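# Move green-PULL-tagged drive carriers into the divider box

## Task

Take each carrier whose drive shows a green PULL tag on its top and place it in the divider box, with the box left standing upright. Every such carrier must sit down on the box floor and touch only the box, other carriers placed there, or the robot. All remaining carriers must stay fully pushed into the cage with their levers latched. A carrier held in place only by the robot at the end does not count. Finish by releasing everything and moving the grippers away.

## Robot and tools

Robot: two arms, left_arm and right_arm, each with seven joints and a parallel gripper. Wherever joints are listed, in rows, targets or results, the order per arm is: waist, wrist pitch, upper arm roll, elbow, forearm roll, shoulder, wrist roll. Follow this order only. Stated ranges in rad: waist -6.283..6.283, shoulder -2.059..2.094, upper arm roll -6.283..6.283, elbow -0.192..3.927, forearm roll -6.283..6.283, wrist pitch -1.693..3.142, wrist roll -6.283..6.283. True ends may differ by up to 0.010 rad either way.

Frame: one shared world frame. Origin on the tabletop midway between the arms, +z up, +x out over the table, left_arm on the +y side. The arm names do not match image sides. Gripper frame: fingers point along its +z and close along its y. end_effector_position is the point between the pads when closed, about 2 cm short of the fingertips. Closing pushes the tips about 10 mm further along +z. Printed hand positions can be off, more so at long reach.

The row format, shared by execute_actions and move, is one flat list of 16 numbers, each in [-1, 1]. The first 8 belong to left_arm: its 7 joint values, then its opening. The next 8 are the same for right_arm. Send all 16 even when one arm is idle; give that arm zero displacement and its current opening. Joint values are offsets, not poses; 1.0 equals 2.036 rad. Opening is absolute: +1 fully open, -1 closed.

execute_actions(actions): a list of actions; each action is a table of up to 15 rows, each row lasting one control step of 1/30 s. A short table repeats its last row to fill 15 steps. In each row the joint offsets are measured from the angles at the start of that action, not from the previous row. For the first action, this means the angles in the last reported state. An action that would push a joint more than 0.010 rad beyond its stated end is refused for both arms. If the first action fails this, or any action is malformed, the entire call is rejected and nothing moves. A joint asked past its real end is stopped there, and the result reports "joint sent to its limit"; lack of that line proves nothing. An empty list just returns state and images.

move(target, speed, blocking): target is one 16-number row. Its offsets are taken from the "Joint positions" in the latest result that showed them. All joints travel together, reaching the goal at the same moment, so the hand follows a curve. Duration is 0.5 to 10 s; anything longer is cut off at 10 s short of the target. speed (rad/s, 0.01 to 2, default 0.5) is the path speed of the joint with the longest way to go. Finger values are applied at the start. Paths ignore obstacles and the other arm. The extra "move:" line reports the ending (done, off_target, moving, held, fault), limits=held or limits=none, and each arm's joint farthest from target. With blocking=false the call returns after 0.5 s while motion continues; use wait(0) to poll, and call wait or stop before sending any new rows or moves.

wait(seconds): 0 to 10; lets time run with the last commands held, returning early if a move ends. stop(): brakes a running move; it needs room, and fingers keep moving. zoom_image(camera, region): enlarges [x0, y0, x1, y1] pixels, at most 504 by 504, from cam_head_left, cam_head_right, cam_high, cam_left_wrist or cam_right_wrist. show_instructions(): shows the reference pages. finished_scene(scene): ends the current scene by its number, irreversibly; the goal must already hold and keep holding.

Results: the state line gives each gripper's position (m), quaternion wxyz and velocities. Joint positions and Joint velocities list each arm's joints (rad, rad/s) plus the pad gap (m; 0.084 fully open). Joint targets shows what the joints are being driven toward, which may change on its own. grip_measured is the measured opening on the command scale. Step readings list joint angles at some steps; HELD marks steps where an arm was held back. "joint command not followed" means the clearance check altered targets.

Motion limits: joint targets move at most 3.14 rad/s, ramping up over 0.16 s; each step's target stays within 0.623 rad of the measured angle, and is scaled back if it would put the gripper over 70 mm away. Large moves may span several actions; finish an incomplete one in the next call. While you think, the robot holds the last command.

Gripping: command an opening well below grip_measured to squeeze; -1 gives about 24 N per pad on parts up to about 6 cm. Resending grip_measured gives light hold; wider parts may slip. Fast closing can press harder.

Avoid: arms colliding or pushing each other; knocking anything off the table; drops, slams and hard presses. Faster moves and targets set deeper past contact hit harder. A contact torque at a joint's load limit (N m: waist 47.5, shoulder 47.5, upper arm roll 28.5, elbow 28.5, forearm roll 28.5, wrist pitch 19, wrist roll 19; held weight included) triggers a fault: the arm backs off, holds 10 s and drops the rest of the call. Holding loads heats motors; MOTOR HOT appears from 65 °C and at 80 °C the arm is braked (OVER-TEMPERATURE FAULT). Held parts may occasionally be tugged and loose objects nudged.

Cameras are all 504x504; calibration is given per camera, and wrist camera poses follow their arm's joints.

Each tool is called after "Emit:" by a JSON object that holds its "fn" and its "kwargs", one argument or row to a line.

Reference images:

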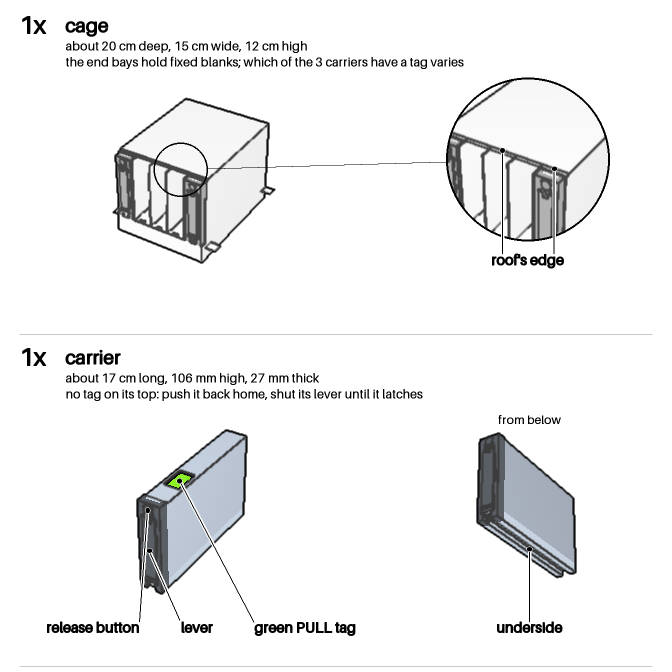

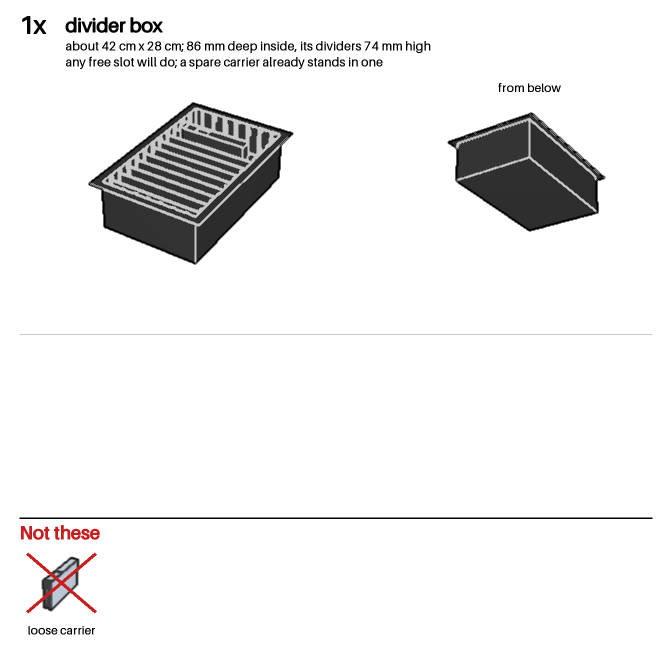

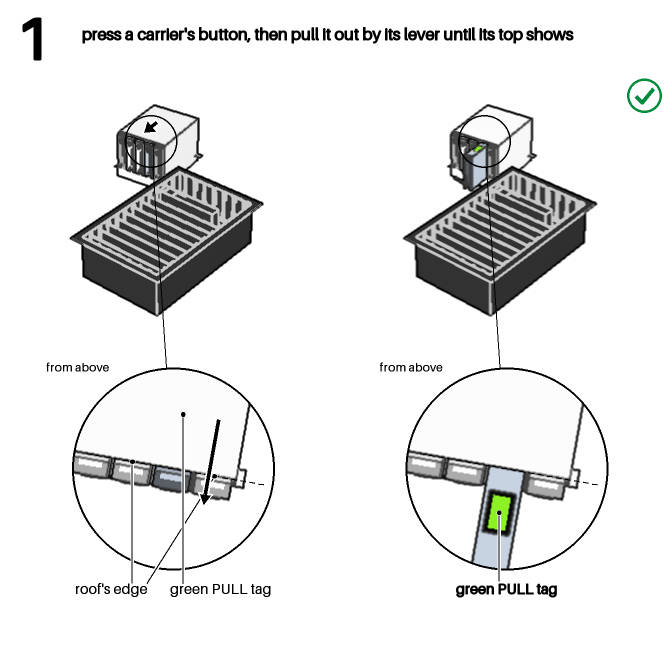

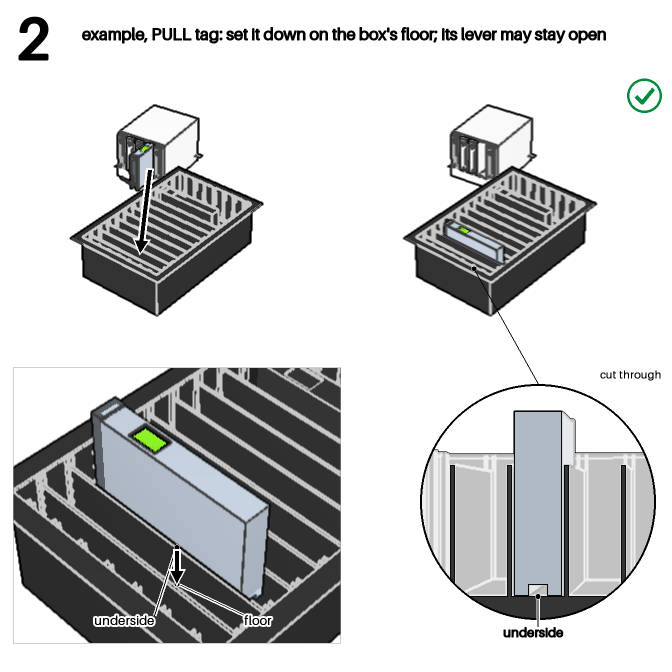

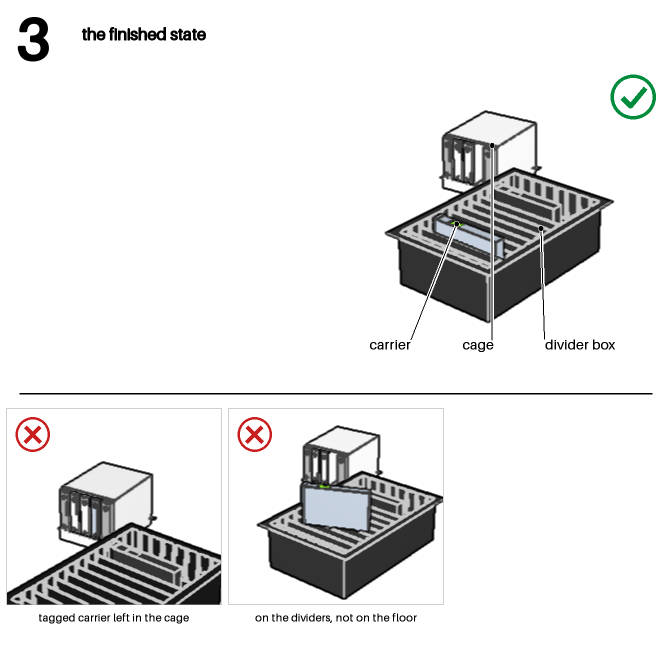

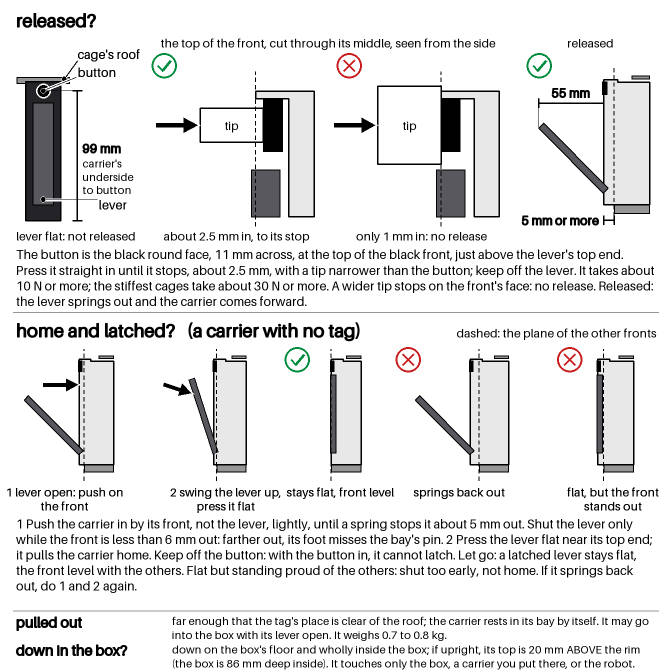

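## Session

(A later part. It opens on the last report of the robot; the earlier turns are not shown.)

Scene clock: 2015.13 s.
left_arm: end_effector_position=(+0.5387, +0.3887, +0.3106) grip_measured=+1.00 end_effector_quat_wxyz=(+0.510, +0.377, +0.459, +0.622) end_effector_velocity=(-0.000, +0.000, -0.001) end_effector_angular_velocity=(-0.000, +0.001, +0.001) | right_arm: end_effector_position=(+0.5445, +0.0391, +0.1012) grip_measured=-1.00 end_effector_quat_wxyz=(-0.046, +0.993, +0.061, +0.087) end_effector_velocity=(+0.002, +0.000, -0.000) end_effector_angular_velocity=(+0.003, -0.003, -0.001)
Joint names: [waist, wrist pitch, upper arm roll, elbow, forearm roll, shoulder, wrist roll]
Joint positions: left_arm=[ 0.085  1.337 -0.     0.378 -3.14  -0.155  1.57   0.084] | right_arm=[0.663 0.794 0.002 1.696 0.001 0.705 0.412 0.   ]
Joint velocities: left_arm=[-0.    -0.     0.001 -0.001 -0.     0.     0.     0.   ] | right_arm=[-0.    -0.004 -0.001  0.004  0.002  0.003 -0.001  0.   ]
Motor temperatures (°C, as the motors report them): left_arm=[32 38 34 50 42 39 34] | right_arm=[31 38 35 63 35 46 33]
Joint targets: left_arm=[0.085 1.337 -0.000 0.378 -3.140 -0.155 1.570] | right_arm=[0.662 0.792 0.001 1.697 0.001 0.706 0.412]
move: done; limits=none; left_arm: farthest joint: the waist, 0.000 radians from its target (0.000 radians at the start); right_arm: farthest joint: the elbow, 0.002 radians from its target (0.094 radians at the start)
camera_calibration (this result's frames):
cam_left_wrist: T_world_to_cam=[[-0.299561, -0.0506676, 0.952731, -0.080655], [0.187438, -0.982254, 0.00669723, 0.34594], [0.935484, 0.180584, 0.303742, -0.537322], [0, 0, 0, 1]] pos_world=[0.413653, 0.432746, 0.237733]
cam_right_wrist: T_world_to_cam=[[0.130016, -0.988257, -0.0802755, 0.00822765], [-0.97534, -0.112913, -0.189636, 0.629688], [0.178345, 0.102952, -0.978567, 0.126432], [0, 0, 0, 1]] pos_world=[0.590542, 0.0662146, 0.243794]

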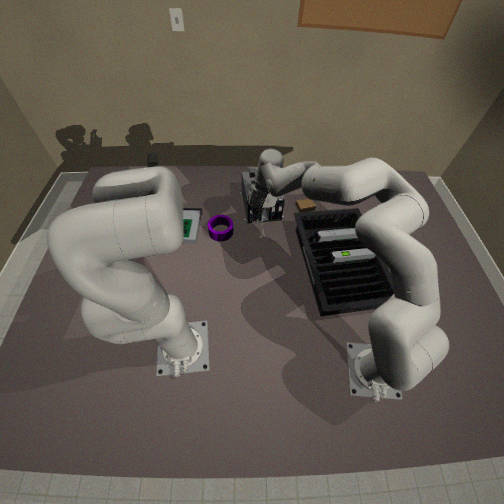

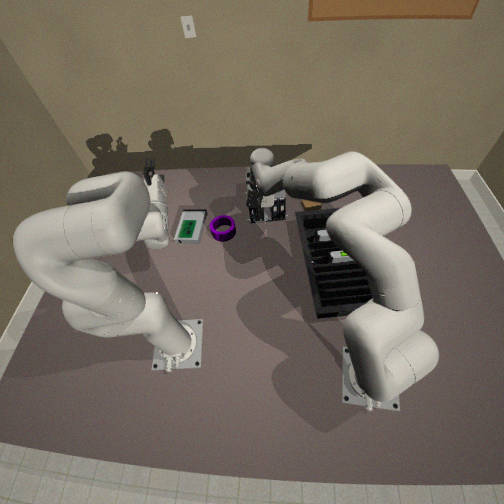

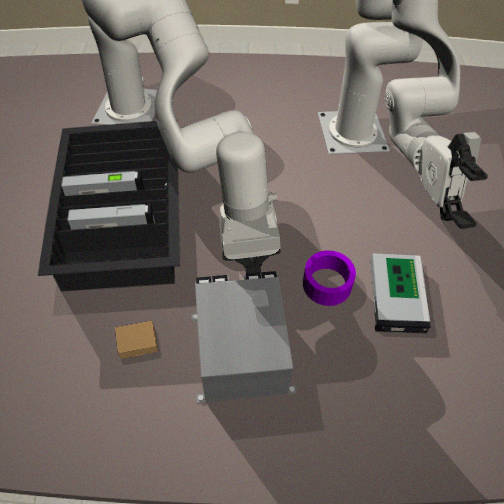

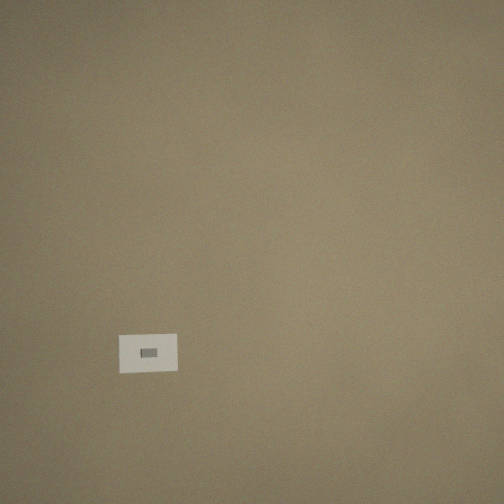

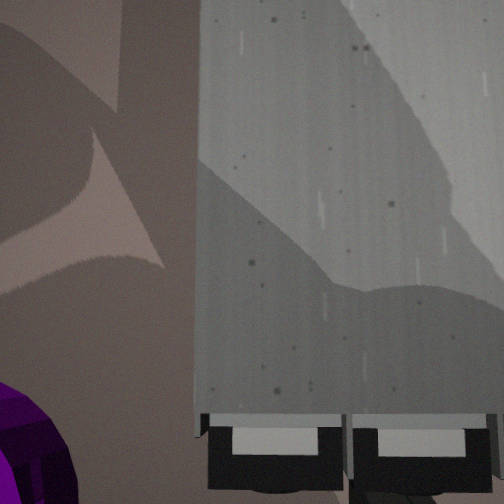

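Emit:
{"fn": "move", "kwargs": {
  "target": [0,0,0,0,0,0,0,1,-0.0024,0.0096,0,0.0204,0,0.0094,-0.0015,-1],
  "speed": 0.04
}}

Emit:
{"fn": "move", "kwargs": {
  "target": [0,0,0,0,0,0,0,1,0.0067,-0.03,0,-0.0656,0,-0.0307,0.0067,-1],
  "speed": 0.12
}}

Scene clock: 2021.67 s.
left_arm: end_effector_position=(+0.5387, +0.3887, +0.3106) grip_measured=+1.00 end_effector_quat_wxyz=(+0.510, +0.377, +0.459, +0.622) end_effector_velocity=(+0.000, -0.001, +0.000) end_effector_angular_velocity=(-0.000, -0.001, -0.001) | right_arm: end_effector_position=(+0.5476, +0.0386, +0.1022) grip_measured=-1.00 end_effector_quat_wxyz=(-0.042, +0.994, +0.061, +0.079) end_effector_velocity=(+0.001, -0.002, -0.000) end_effector_angular_velocity=(-0.003, +0.001, -0.001)
Joint names: [waist, wrist pitch, upper arm roll, elbow, forearm roll, shoulder, wrist roll]
Joint positions: left_arm=[ 0.085  1.337 -0.     0.378 -3.14  -0.155  1.57   0.084] | right_arm=[0.659 0.832 0.003 1.737 0.001 0.724 0.409 0.   ]
Joint velocities: left_arm=[-0.     0.    -0.001  0.001 -0.     0.    -0.     0.   ] | right_arm=[-0.001  0.004 -0.001  0.002 -0.002  0.001  0.001  0.   ]
Motor temperatures (°C, as the motors report them): left_arm=[32 38 34 50 42 39 34] | right_arm=[31 40 35 66 35 47 33]
Joint targets: left_arm=[0.085 1.337 -0.000 0.378 -3.140 -0.155 1.570] | right_arm=[0.658 0.813 0.002 1.737 0.001 0.725 0.409]
MOTOR HOT: a motor of the right arm reached 65 °C. Now the hottest motor of the right arm, the elbow, reports 66 °C. The temperature limit of the motors' drives, at which the controller stops that arm, is 80 °C. To cool a motor, set the load down, stop pushing, or move to a pose that needs little force.
move: off_target (right_arm); limits=none; left_arm: farthest joint: the waist, 0.000 radians from its target (0.000 radians at the start); right_arm: farthest joint: the wrist pitch, 0.019 radians from its target (0.021 radians at the start)
camera_calibration (this result's frames):
cam_left_wrist: T_world_to_cam=[[-0.299561, -0.0506676, 0.952731, -0.0806549], [0.187438, -0.982254, 0.00669723, 0.34594], [0.935484, 0.180584, 0.303742, -0.537322], [0, 0, 0, 1]] pos_world=[0.413653, 0.432746, 0.237733]
cam_right_wrist: T_world_to_cam=[[0.128669, -0.988897, -0.0743438, 0.00757275], [-0.977976, -0.11411, -0.174762, 0.632769], [0.164338, 0.0951929, -0.9818, 0.135239], [0, 0, 0, 1]] pos_world=[0.595634, 0.0668201, 0.243924]

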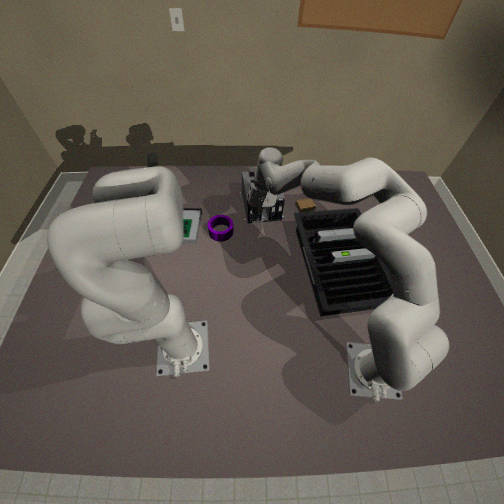

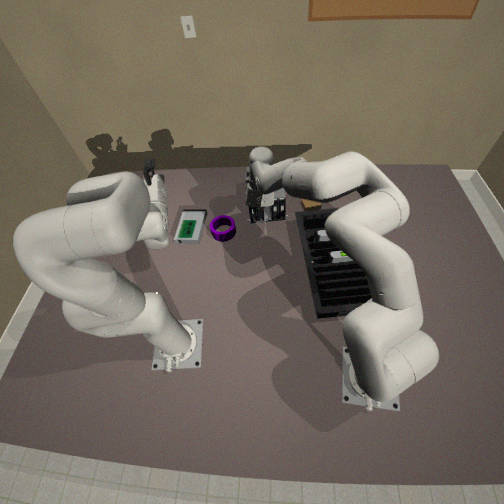

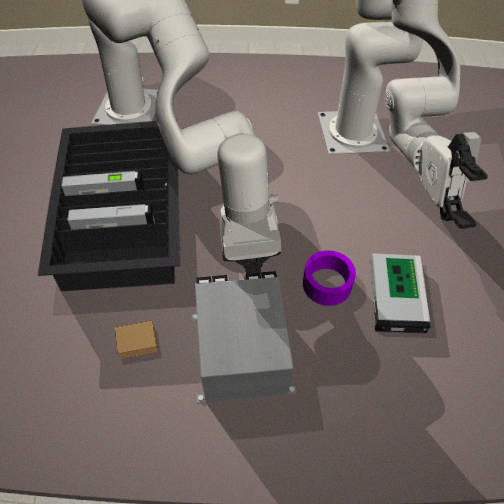

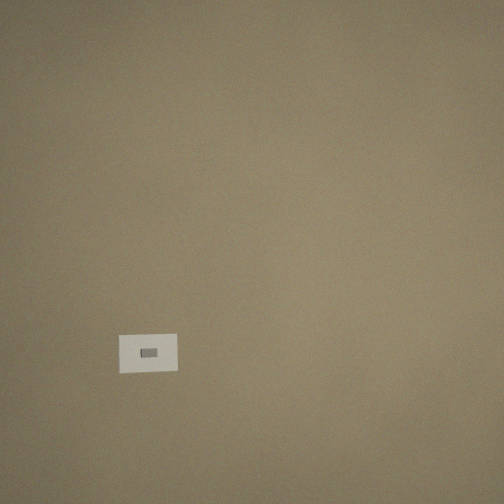

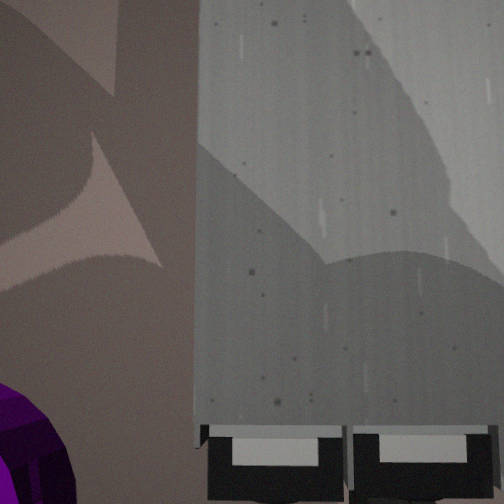

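Scene clock: 2023.23 s.
left_arm: end_effector_position=(+0.5387, +0.3887, +0.3106) grip_measured=+1.00 end_effector_quat_wxyz=(+0.510, +0.377, +0.459, +0.622) end_effector_velocity=(+0.000, -0.001, -0.000) end_effector_angular_velocity=(+0.000, +0.000, -0.002) | right_arm: end_effector_position=(+0.5229, +0.0345, +0.0921) grip_measured=-1.00 end_effector_quat_wxyz=(-0.041, +0.995, +0.061, +0.075) end_effector_velocity=(-0.000, -0.000, -0.000) end_effector_angular_velocity=(-0.000, -0.000, -0.000)
Joint names: [waist, wrist pitch, upper arm roll, elbow, forearm roll, shoulder, wrist roll]
Joint positions: left_arm=[ 0.085  1.337 -0.     0.378 -3.14  -0.155  1.57   0.084] | right_arm=[0.673 0.771 0.003 1.604 0.001 0.662 0.423 0.   ]
Joint velocities: left_arm=[-0.     0.    -0.001 -0.    -0.     0.     0.     0.   ] | right_arm=[-0.    -0.001  0.    -0.002 -0.    -0.001  0.     0.   ]
Motor temperatures (°C, as the motors report them): left_arm=[32 38 34 50 42 39 34] | right_arm=[31 40 35 66 35 47 33]
Joint targets: left_arm=[0.085 1.337 -0.000 0.378 -3.140 -0.155 1.570] | right_arm=[0.673 0.771 0.003 1.603 0.001 0.662 0.423]
MOTOR HOT: still on. Now the hottest motor of the right arm, the elbow, reports 66 °C; a drive's own limit is 80 °C.
move: done; limits=none; left_arm: farthest joint: the waist, 0.000 radians from its target (0.000 radians at the start); right_arm: farthest joint: the waist, 0.000 radians from its target (0.013 radians at the start)
camera_calibration (this result's frames):
cam_left_wrist: T_world_to_cam=[[-0.299561, -0.0506676, 0.952731, -0.0806549], [0.187438, -0.982254, 0.00669717, 0.34594], [0.935484, 0.180584, 0.303742, -0.537322], [0, 0, 0, 1]] pos_world=[0.413653, 0.432746, 0.237733]
cam_right_wrist: T_world_to_cam=[[0.128156, -0.98911, -0.0723654, 0.00603564], [-0.979582, -0.114849, -0.16501, 0.606344], [0.154902, 0.0920348, -0.983634, 0.134932], [0, 0, 0, 1]] pos_world=[0.572289, 0.0631893, 0.233213]

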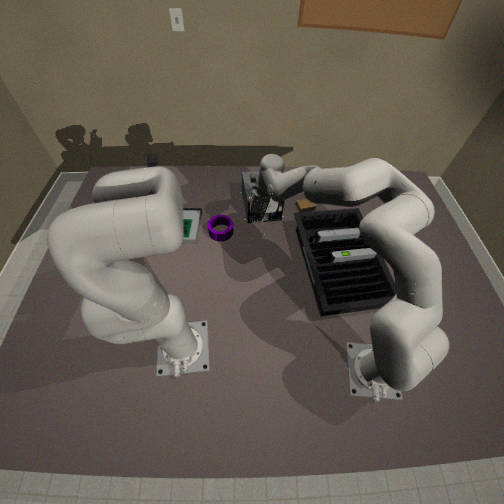

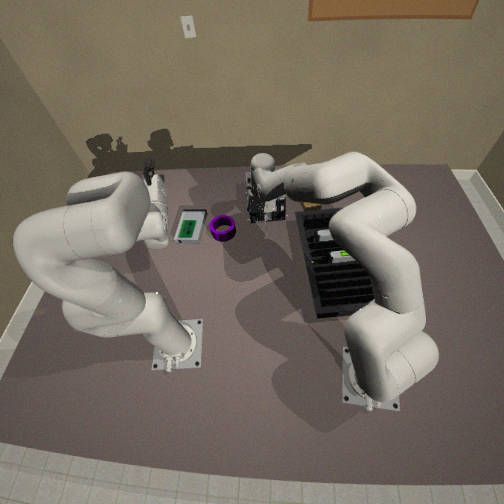

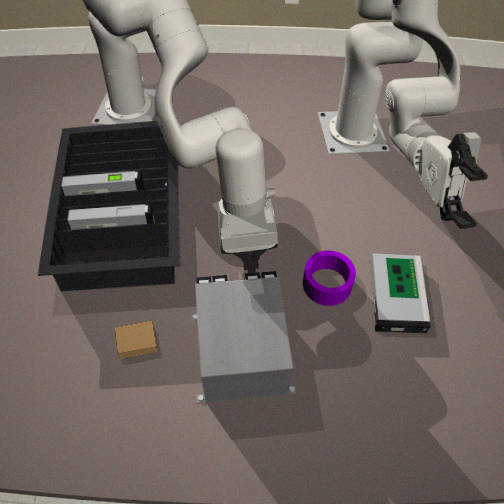

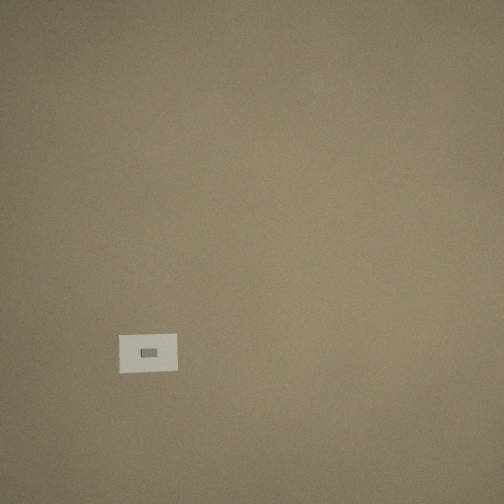

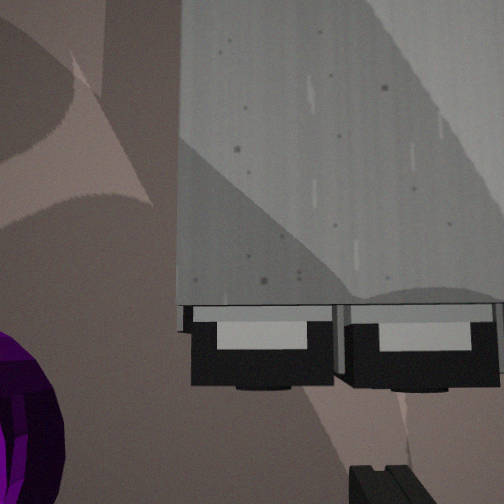

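Emit:
{"fn": "move", "kwargs": {
  "target": [0,0,0,0,0,0,0,1,0.004,0.03,0,-0.03,0,-0.07,0.004,-1],
  "speed": 0.3
}}

Scene clock: 2026.43 s.
left_arm: end_effector_position=(+0.5387, +0.3887, +0.3106) grip_measured=+1.00 end_effector_quat_wxyz=(+0.510, +0.377, +0.459, +0.622) end_effector_velocity=(-0.000, -0.000, -0.000) end_effector_angular_velocity=(+0.000, -0.000, -0.000) | right_arm: end_effector_position=(+0.5068, +0.0308, +0.1500) grip_measured=-1.00 end_effector_quat_wxyz=(-0.046, +0.994, +0.061, +0.083) end_effector_velocity=(+0.000, +0.003, +0.005) end_effector_angular_velocity=(+0.006, -0.008, +0.002)
Joint names: [waist, wrist pitch, upper arm roll, elbow, forearm roll, shoulder, wrist roll]
Joint positions: left_arm=[ 0.085  1.337 -0.     0.378 -3.14  -0.155  1.57   0.084] | right_arm=[0.681 0.832 0.003 1.542 0.001 0.52  0.431 0.   ]
Joint velocities: left_arm=[-0.     0.001  0.    -0.    -0.     0.     0.     0.   ] | right_arm=[ 0.002 -0.001  0.001  0.002  0.001 -0.007  0.     0.   ]
Motor temperatures (°C, as the motors report them): left_arm=[32 38 34 50 42 39 34] | right_arm=[31 40 35 66 35 47 33]
Joint targets: left_arm=[0.085 1.337 -0.000 0.378 -3.140 -0.155 1.570] | right_arm=[0.681 0.832 0.003 1.543 0.001 0.519 0.431]
MOTOR HOT: still on. Now the hottest motor of the right arm, the elbow, reports 66 °C; a drive's own limit is 80 °C.
move: done; limits=none; left_arm: farthest joint: the waist, 0.000 radians from its target (0.000 radians at the start); right_arm: farthest joint: the shoulder, 0.001 radians from its target (0.142 radians at the start)
camera_calibration (this result's frames):
cam_left_wrist: T_world_to_cam=[[-0.299561, -0.0506677, 0.952731, -0.0806548], [0.187438, -0.982254, 0.00669711, 0.34594], [0.935484, 0.180584, 0.303742, -0.537322], [0, 0, 0, 1]] pos_world=[0.413653, 0.432746, 0.237733]
cam_right_wrist: T_world_to_cam=[[0.12976, -0.988208, -0.0812888, 0.00919011], [-0.976759, -0.113289, -0.181957, 0.600798], [0.170603, 0.10301, -0.979941, 0.18595], [0, 0, 0, 1]] pos_world=[0.553919, 0.0579906, 0.292287]

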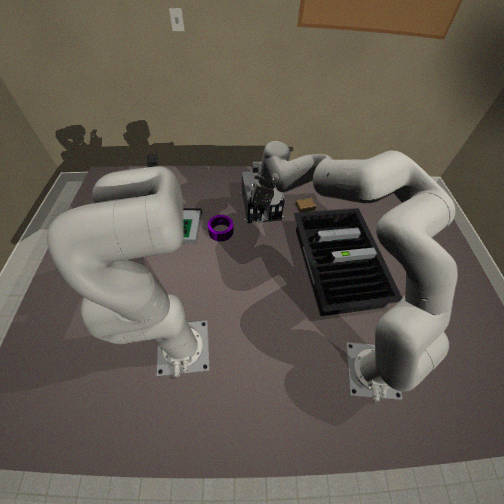

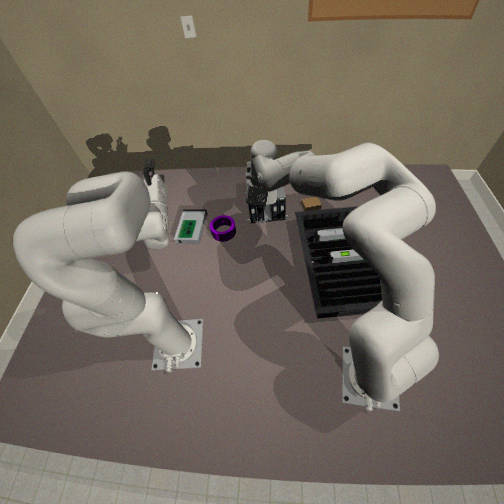

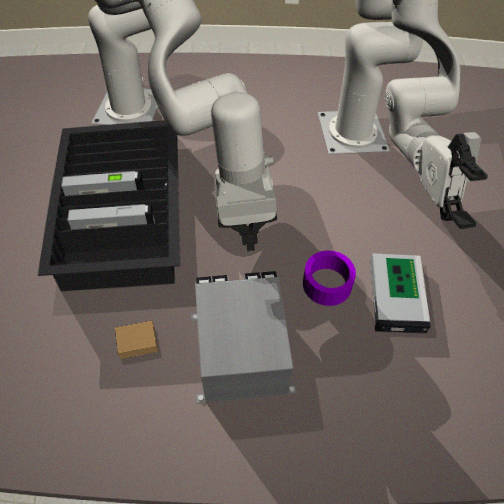

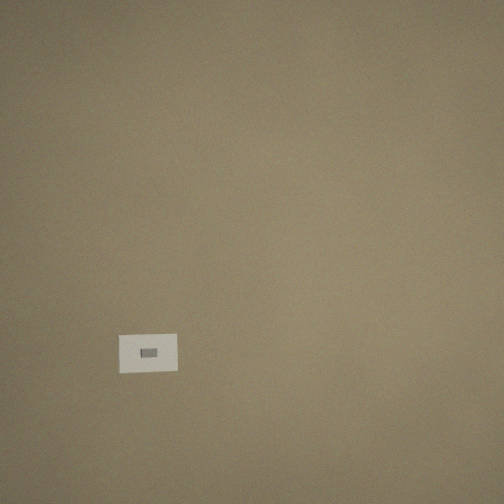

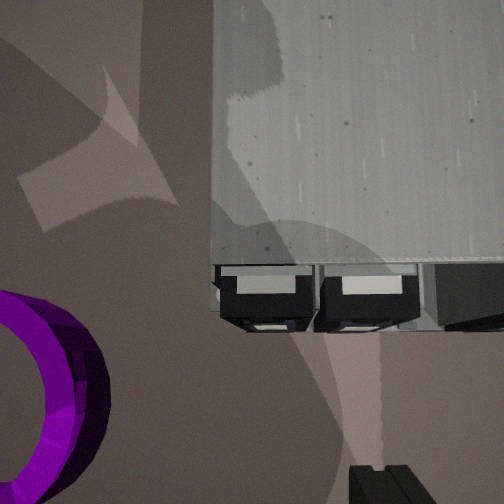

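Emit:
{"fn": "move", "kwargs": {
  "target": [0,0,0,0,0,0,0,1,0.016,0.239,0,-0.125,0,-0.271,0,-1],
  "speed": 0.6
}}

Scene clock: 2034.87 s.
left_arm: end_effector_position=(+0.5387, +0.3887, +0.3106) grip_measured=+1.00 end_effector_quat_wxyz=(+0.510, +0.377, +0.459, +0.622) end_effector_velocity=(-0.000, -0.000, +0.000) end_effector_angular_velocity=(+0.002, -0.000, +0.000) | right_arm: end_effector_position=(+0.3492, -0.0485, +0.2997) grip_measured=-1.00 end_effector_quat_wxyz=(-0.001, +0.997, +0.078, -0.000) end_effector_velocity=(-0.000, -0.001, +0.002) end_effector_angular_velocity=(+0.000, -0.003, -0.000)
Joint names: [waist, wrist pitch, upper arm roll, elbow, forearm roll, shoulder, wrist roll]
Joint positions: left_arm=[ 0.085  1.337 -0.     0.378 -3.14  -0.155  1.57   0.084] | right_arm=[ 0.713  1.319  0.003  1.288  0.001 -0.031  0.431  0.   ]
Joint velocities: left_arm=[ 0.001  0.001 -0.001 -0.     0.     0.     0.002  0.   ] | right_arm=[-0.     0.001  0.    -0.    -0.001 -0.004  0.     0.   ]
Motor temperatures (°C, as the motors report them): left_arm=[32 38 34 50 42 39 34] | right_arm=[31 40 35 65 35 47 33]
Joint targets: left_arm=[0.085 1.337 -0.000 0.378 -3.140 -0.155 1.570] | right_arm=[0.713 1.319 0.003 1.288 0.001 -0.031 0.431]
MOTOR HOT: still on. Now the hottest motor of the right arm, the elbow, reports 65 °C; a drive's own limit is 80 °C.
move: done; limits=none; left_arm: farthest joint: the waist, 0.000 radians from its target (0.000 radians at the start); right_arm: farthest joint: the shoulder, 0.001 radians from its target (0.551 radians at the start)
camera_calibration (this result's frames):
cam_left_wrist: T_world_to_cam=[[-0.299562, -0.0506676, 0.952731, -0.0806548], [0.187438, -0.982254, 0.00669725, 0.34594], [0.935484, 0.180584, 0.303743, -0.537322], [0, 0, 0, 1]] pos_world=[0.413653, 0.432746, 0.237733]
cam_right_wrist: T_world_to_cam=[[0.156485, -0.98768, -0.00132359, -0.0698735], [-0.987618, -0.15646, -0.0114227, 0.415728], [0.0110749, 0.00309469, -0.999934, 0.424506], [0, 0, 0, 1]] pos_world=[0.416814, -0.00528167, 0.429134]

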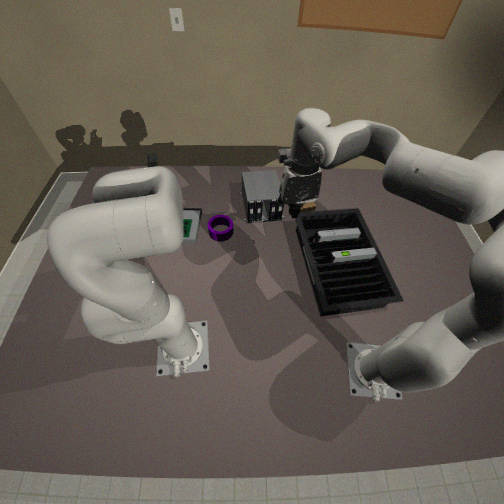

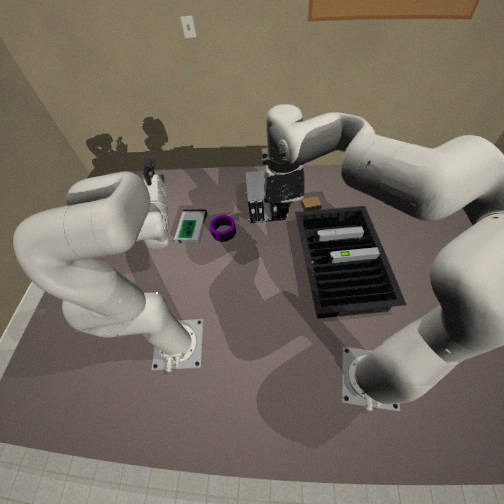

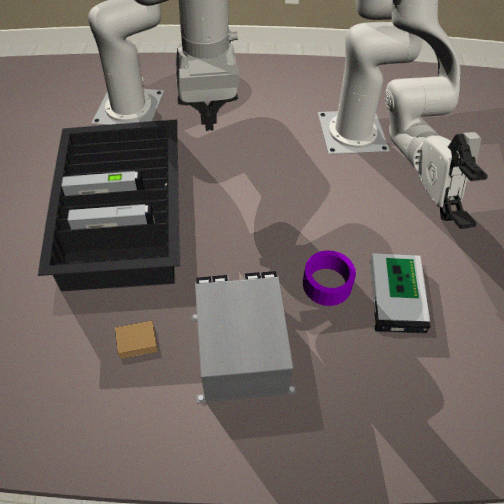

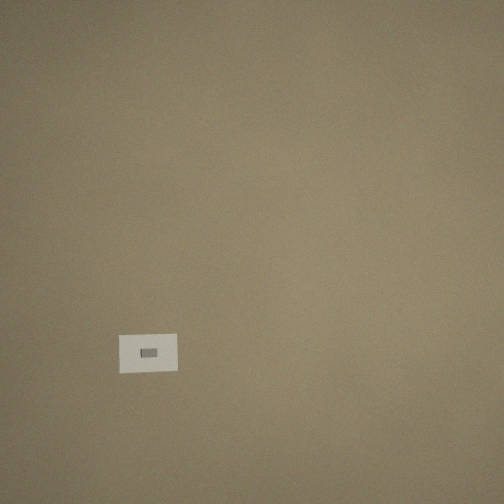

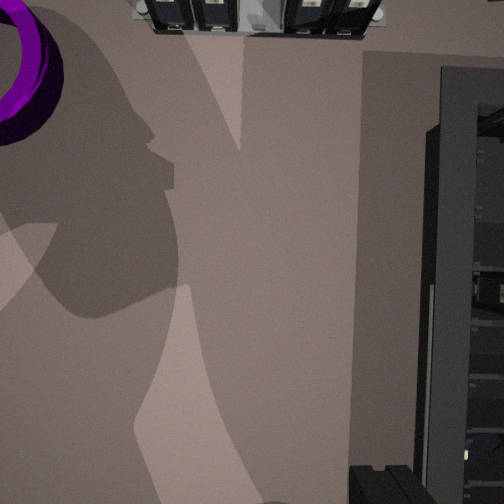

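Emit:
{"fn": "zoom_image", "kwargs": {
  "camera": "cam_head_left",
  "region": [230, 160, 410, 320]
}}

Region (230, 160, 410, 320) of cam_head_left's 504x504 image, scaled by 2.800, with more detail than that image has.

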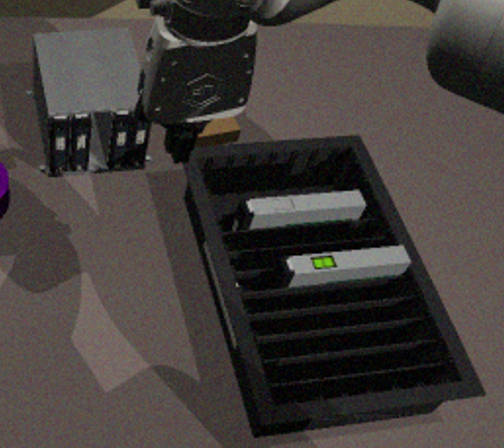

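Emit:
{"fn": "finished_scene", "kwargs": {
  "scene": 1
}}

The scene is finished: the task was done.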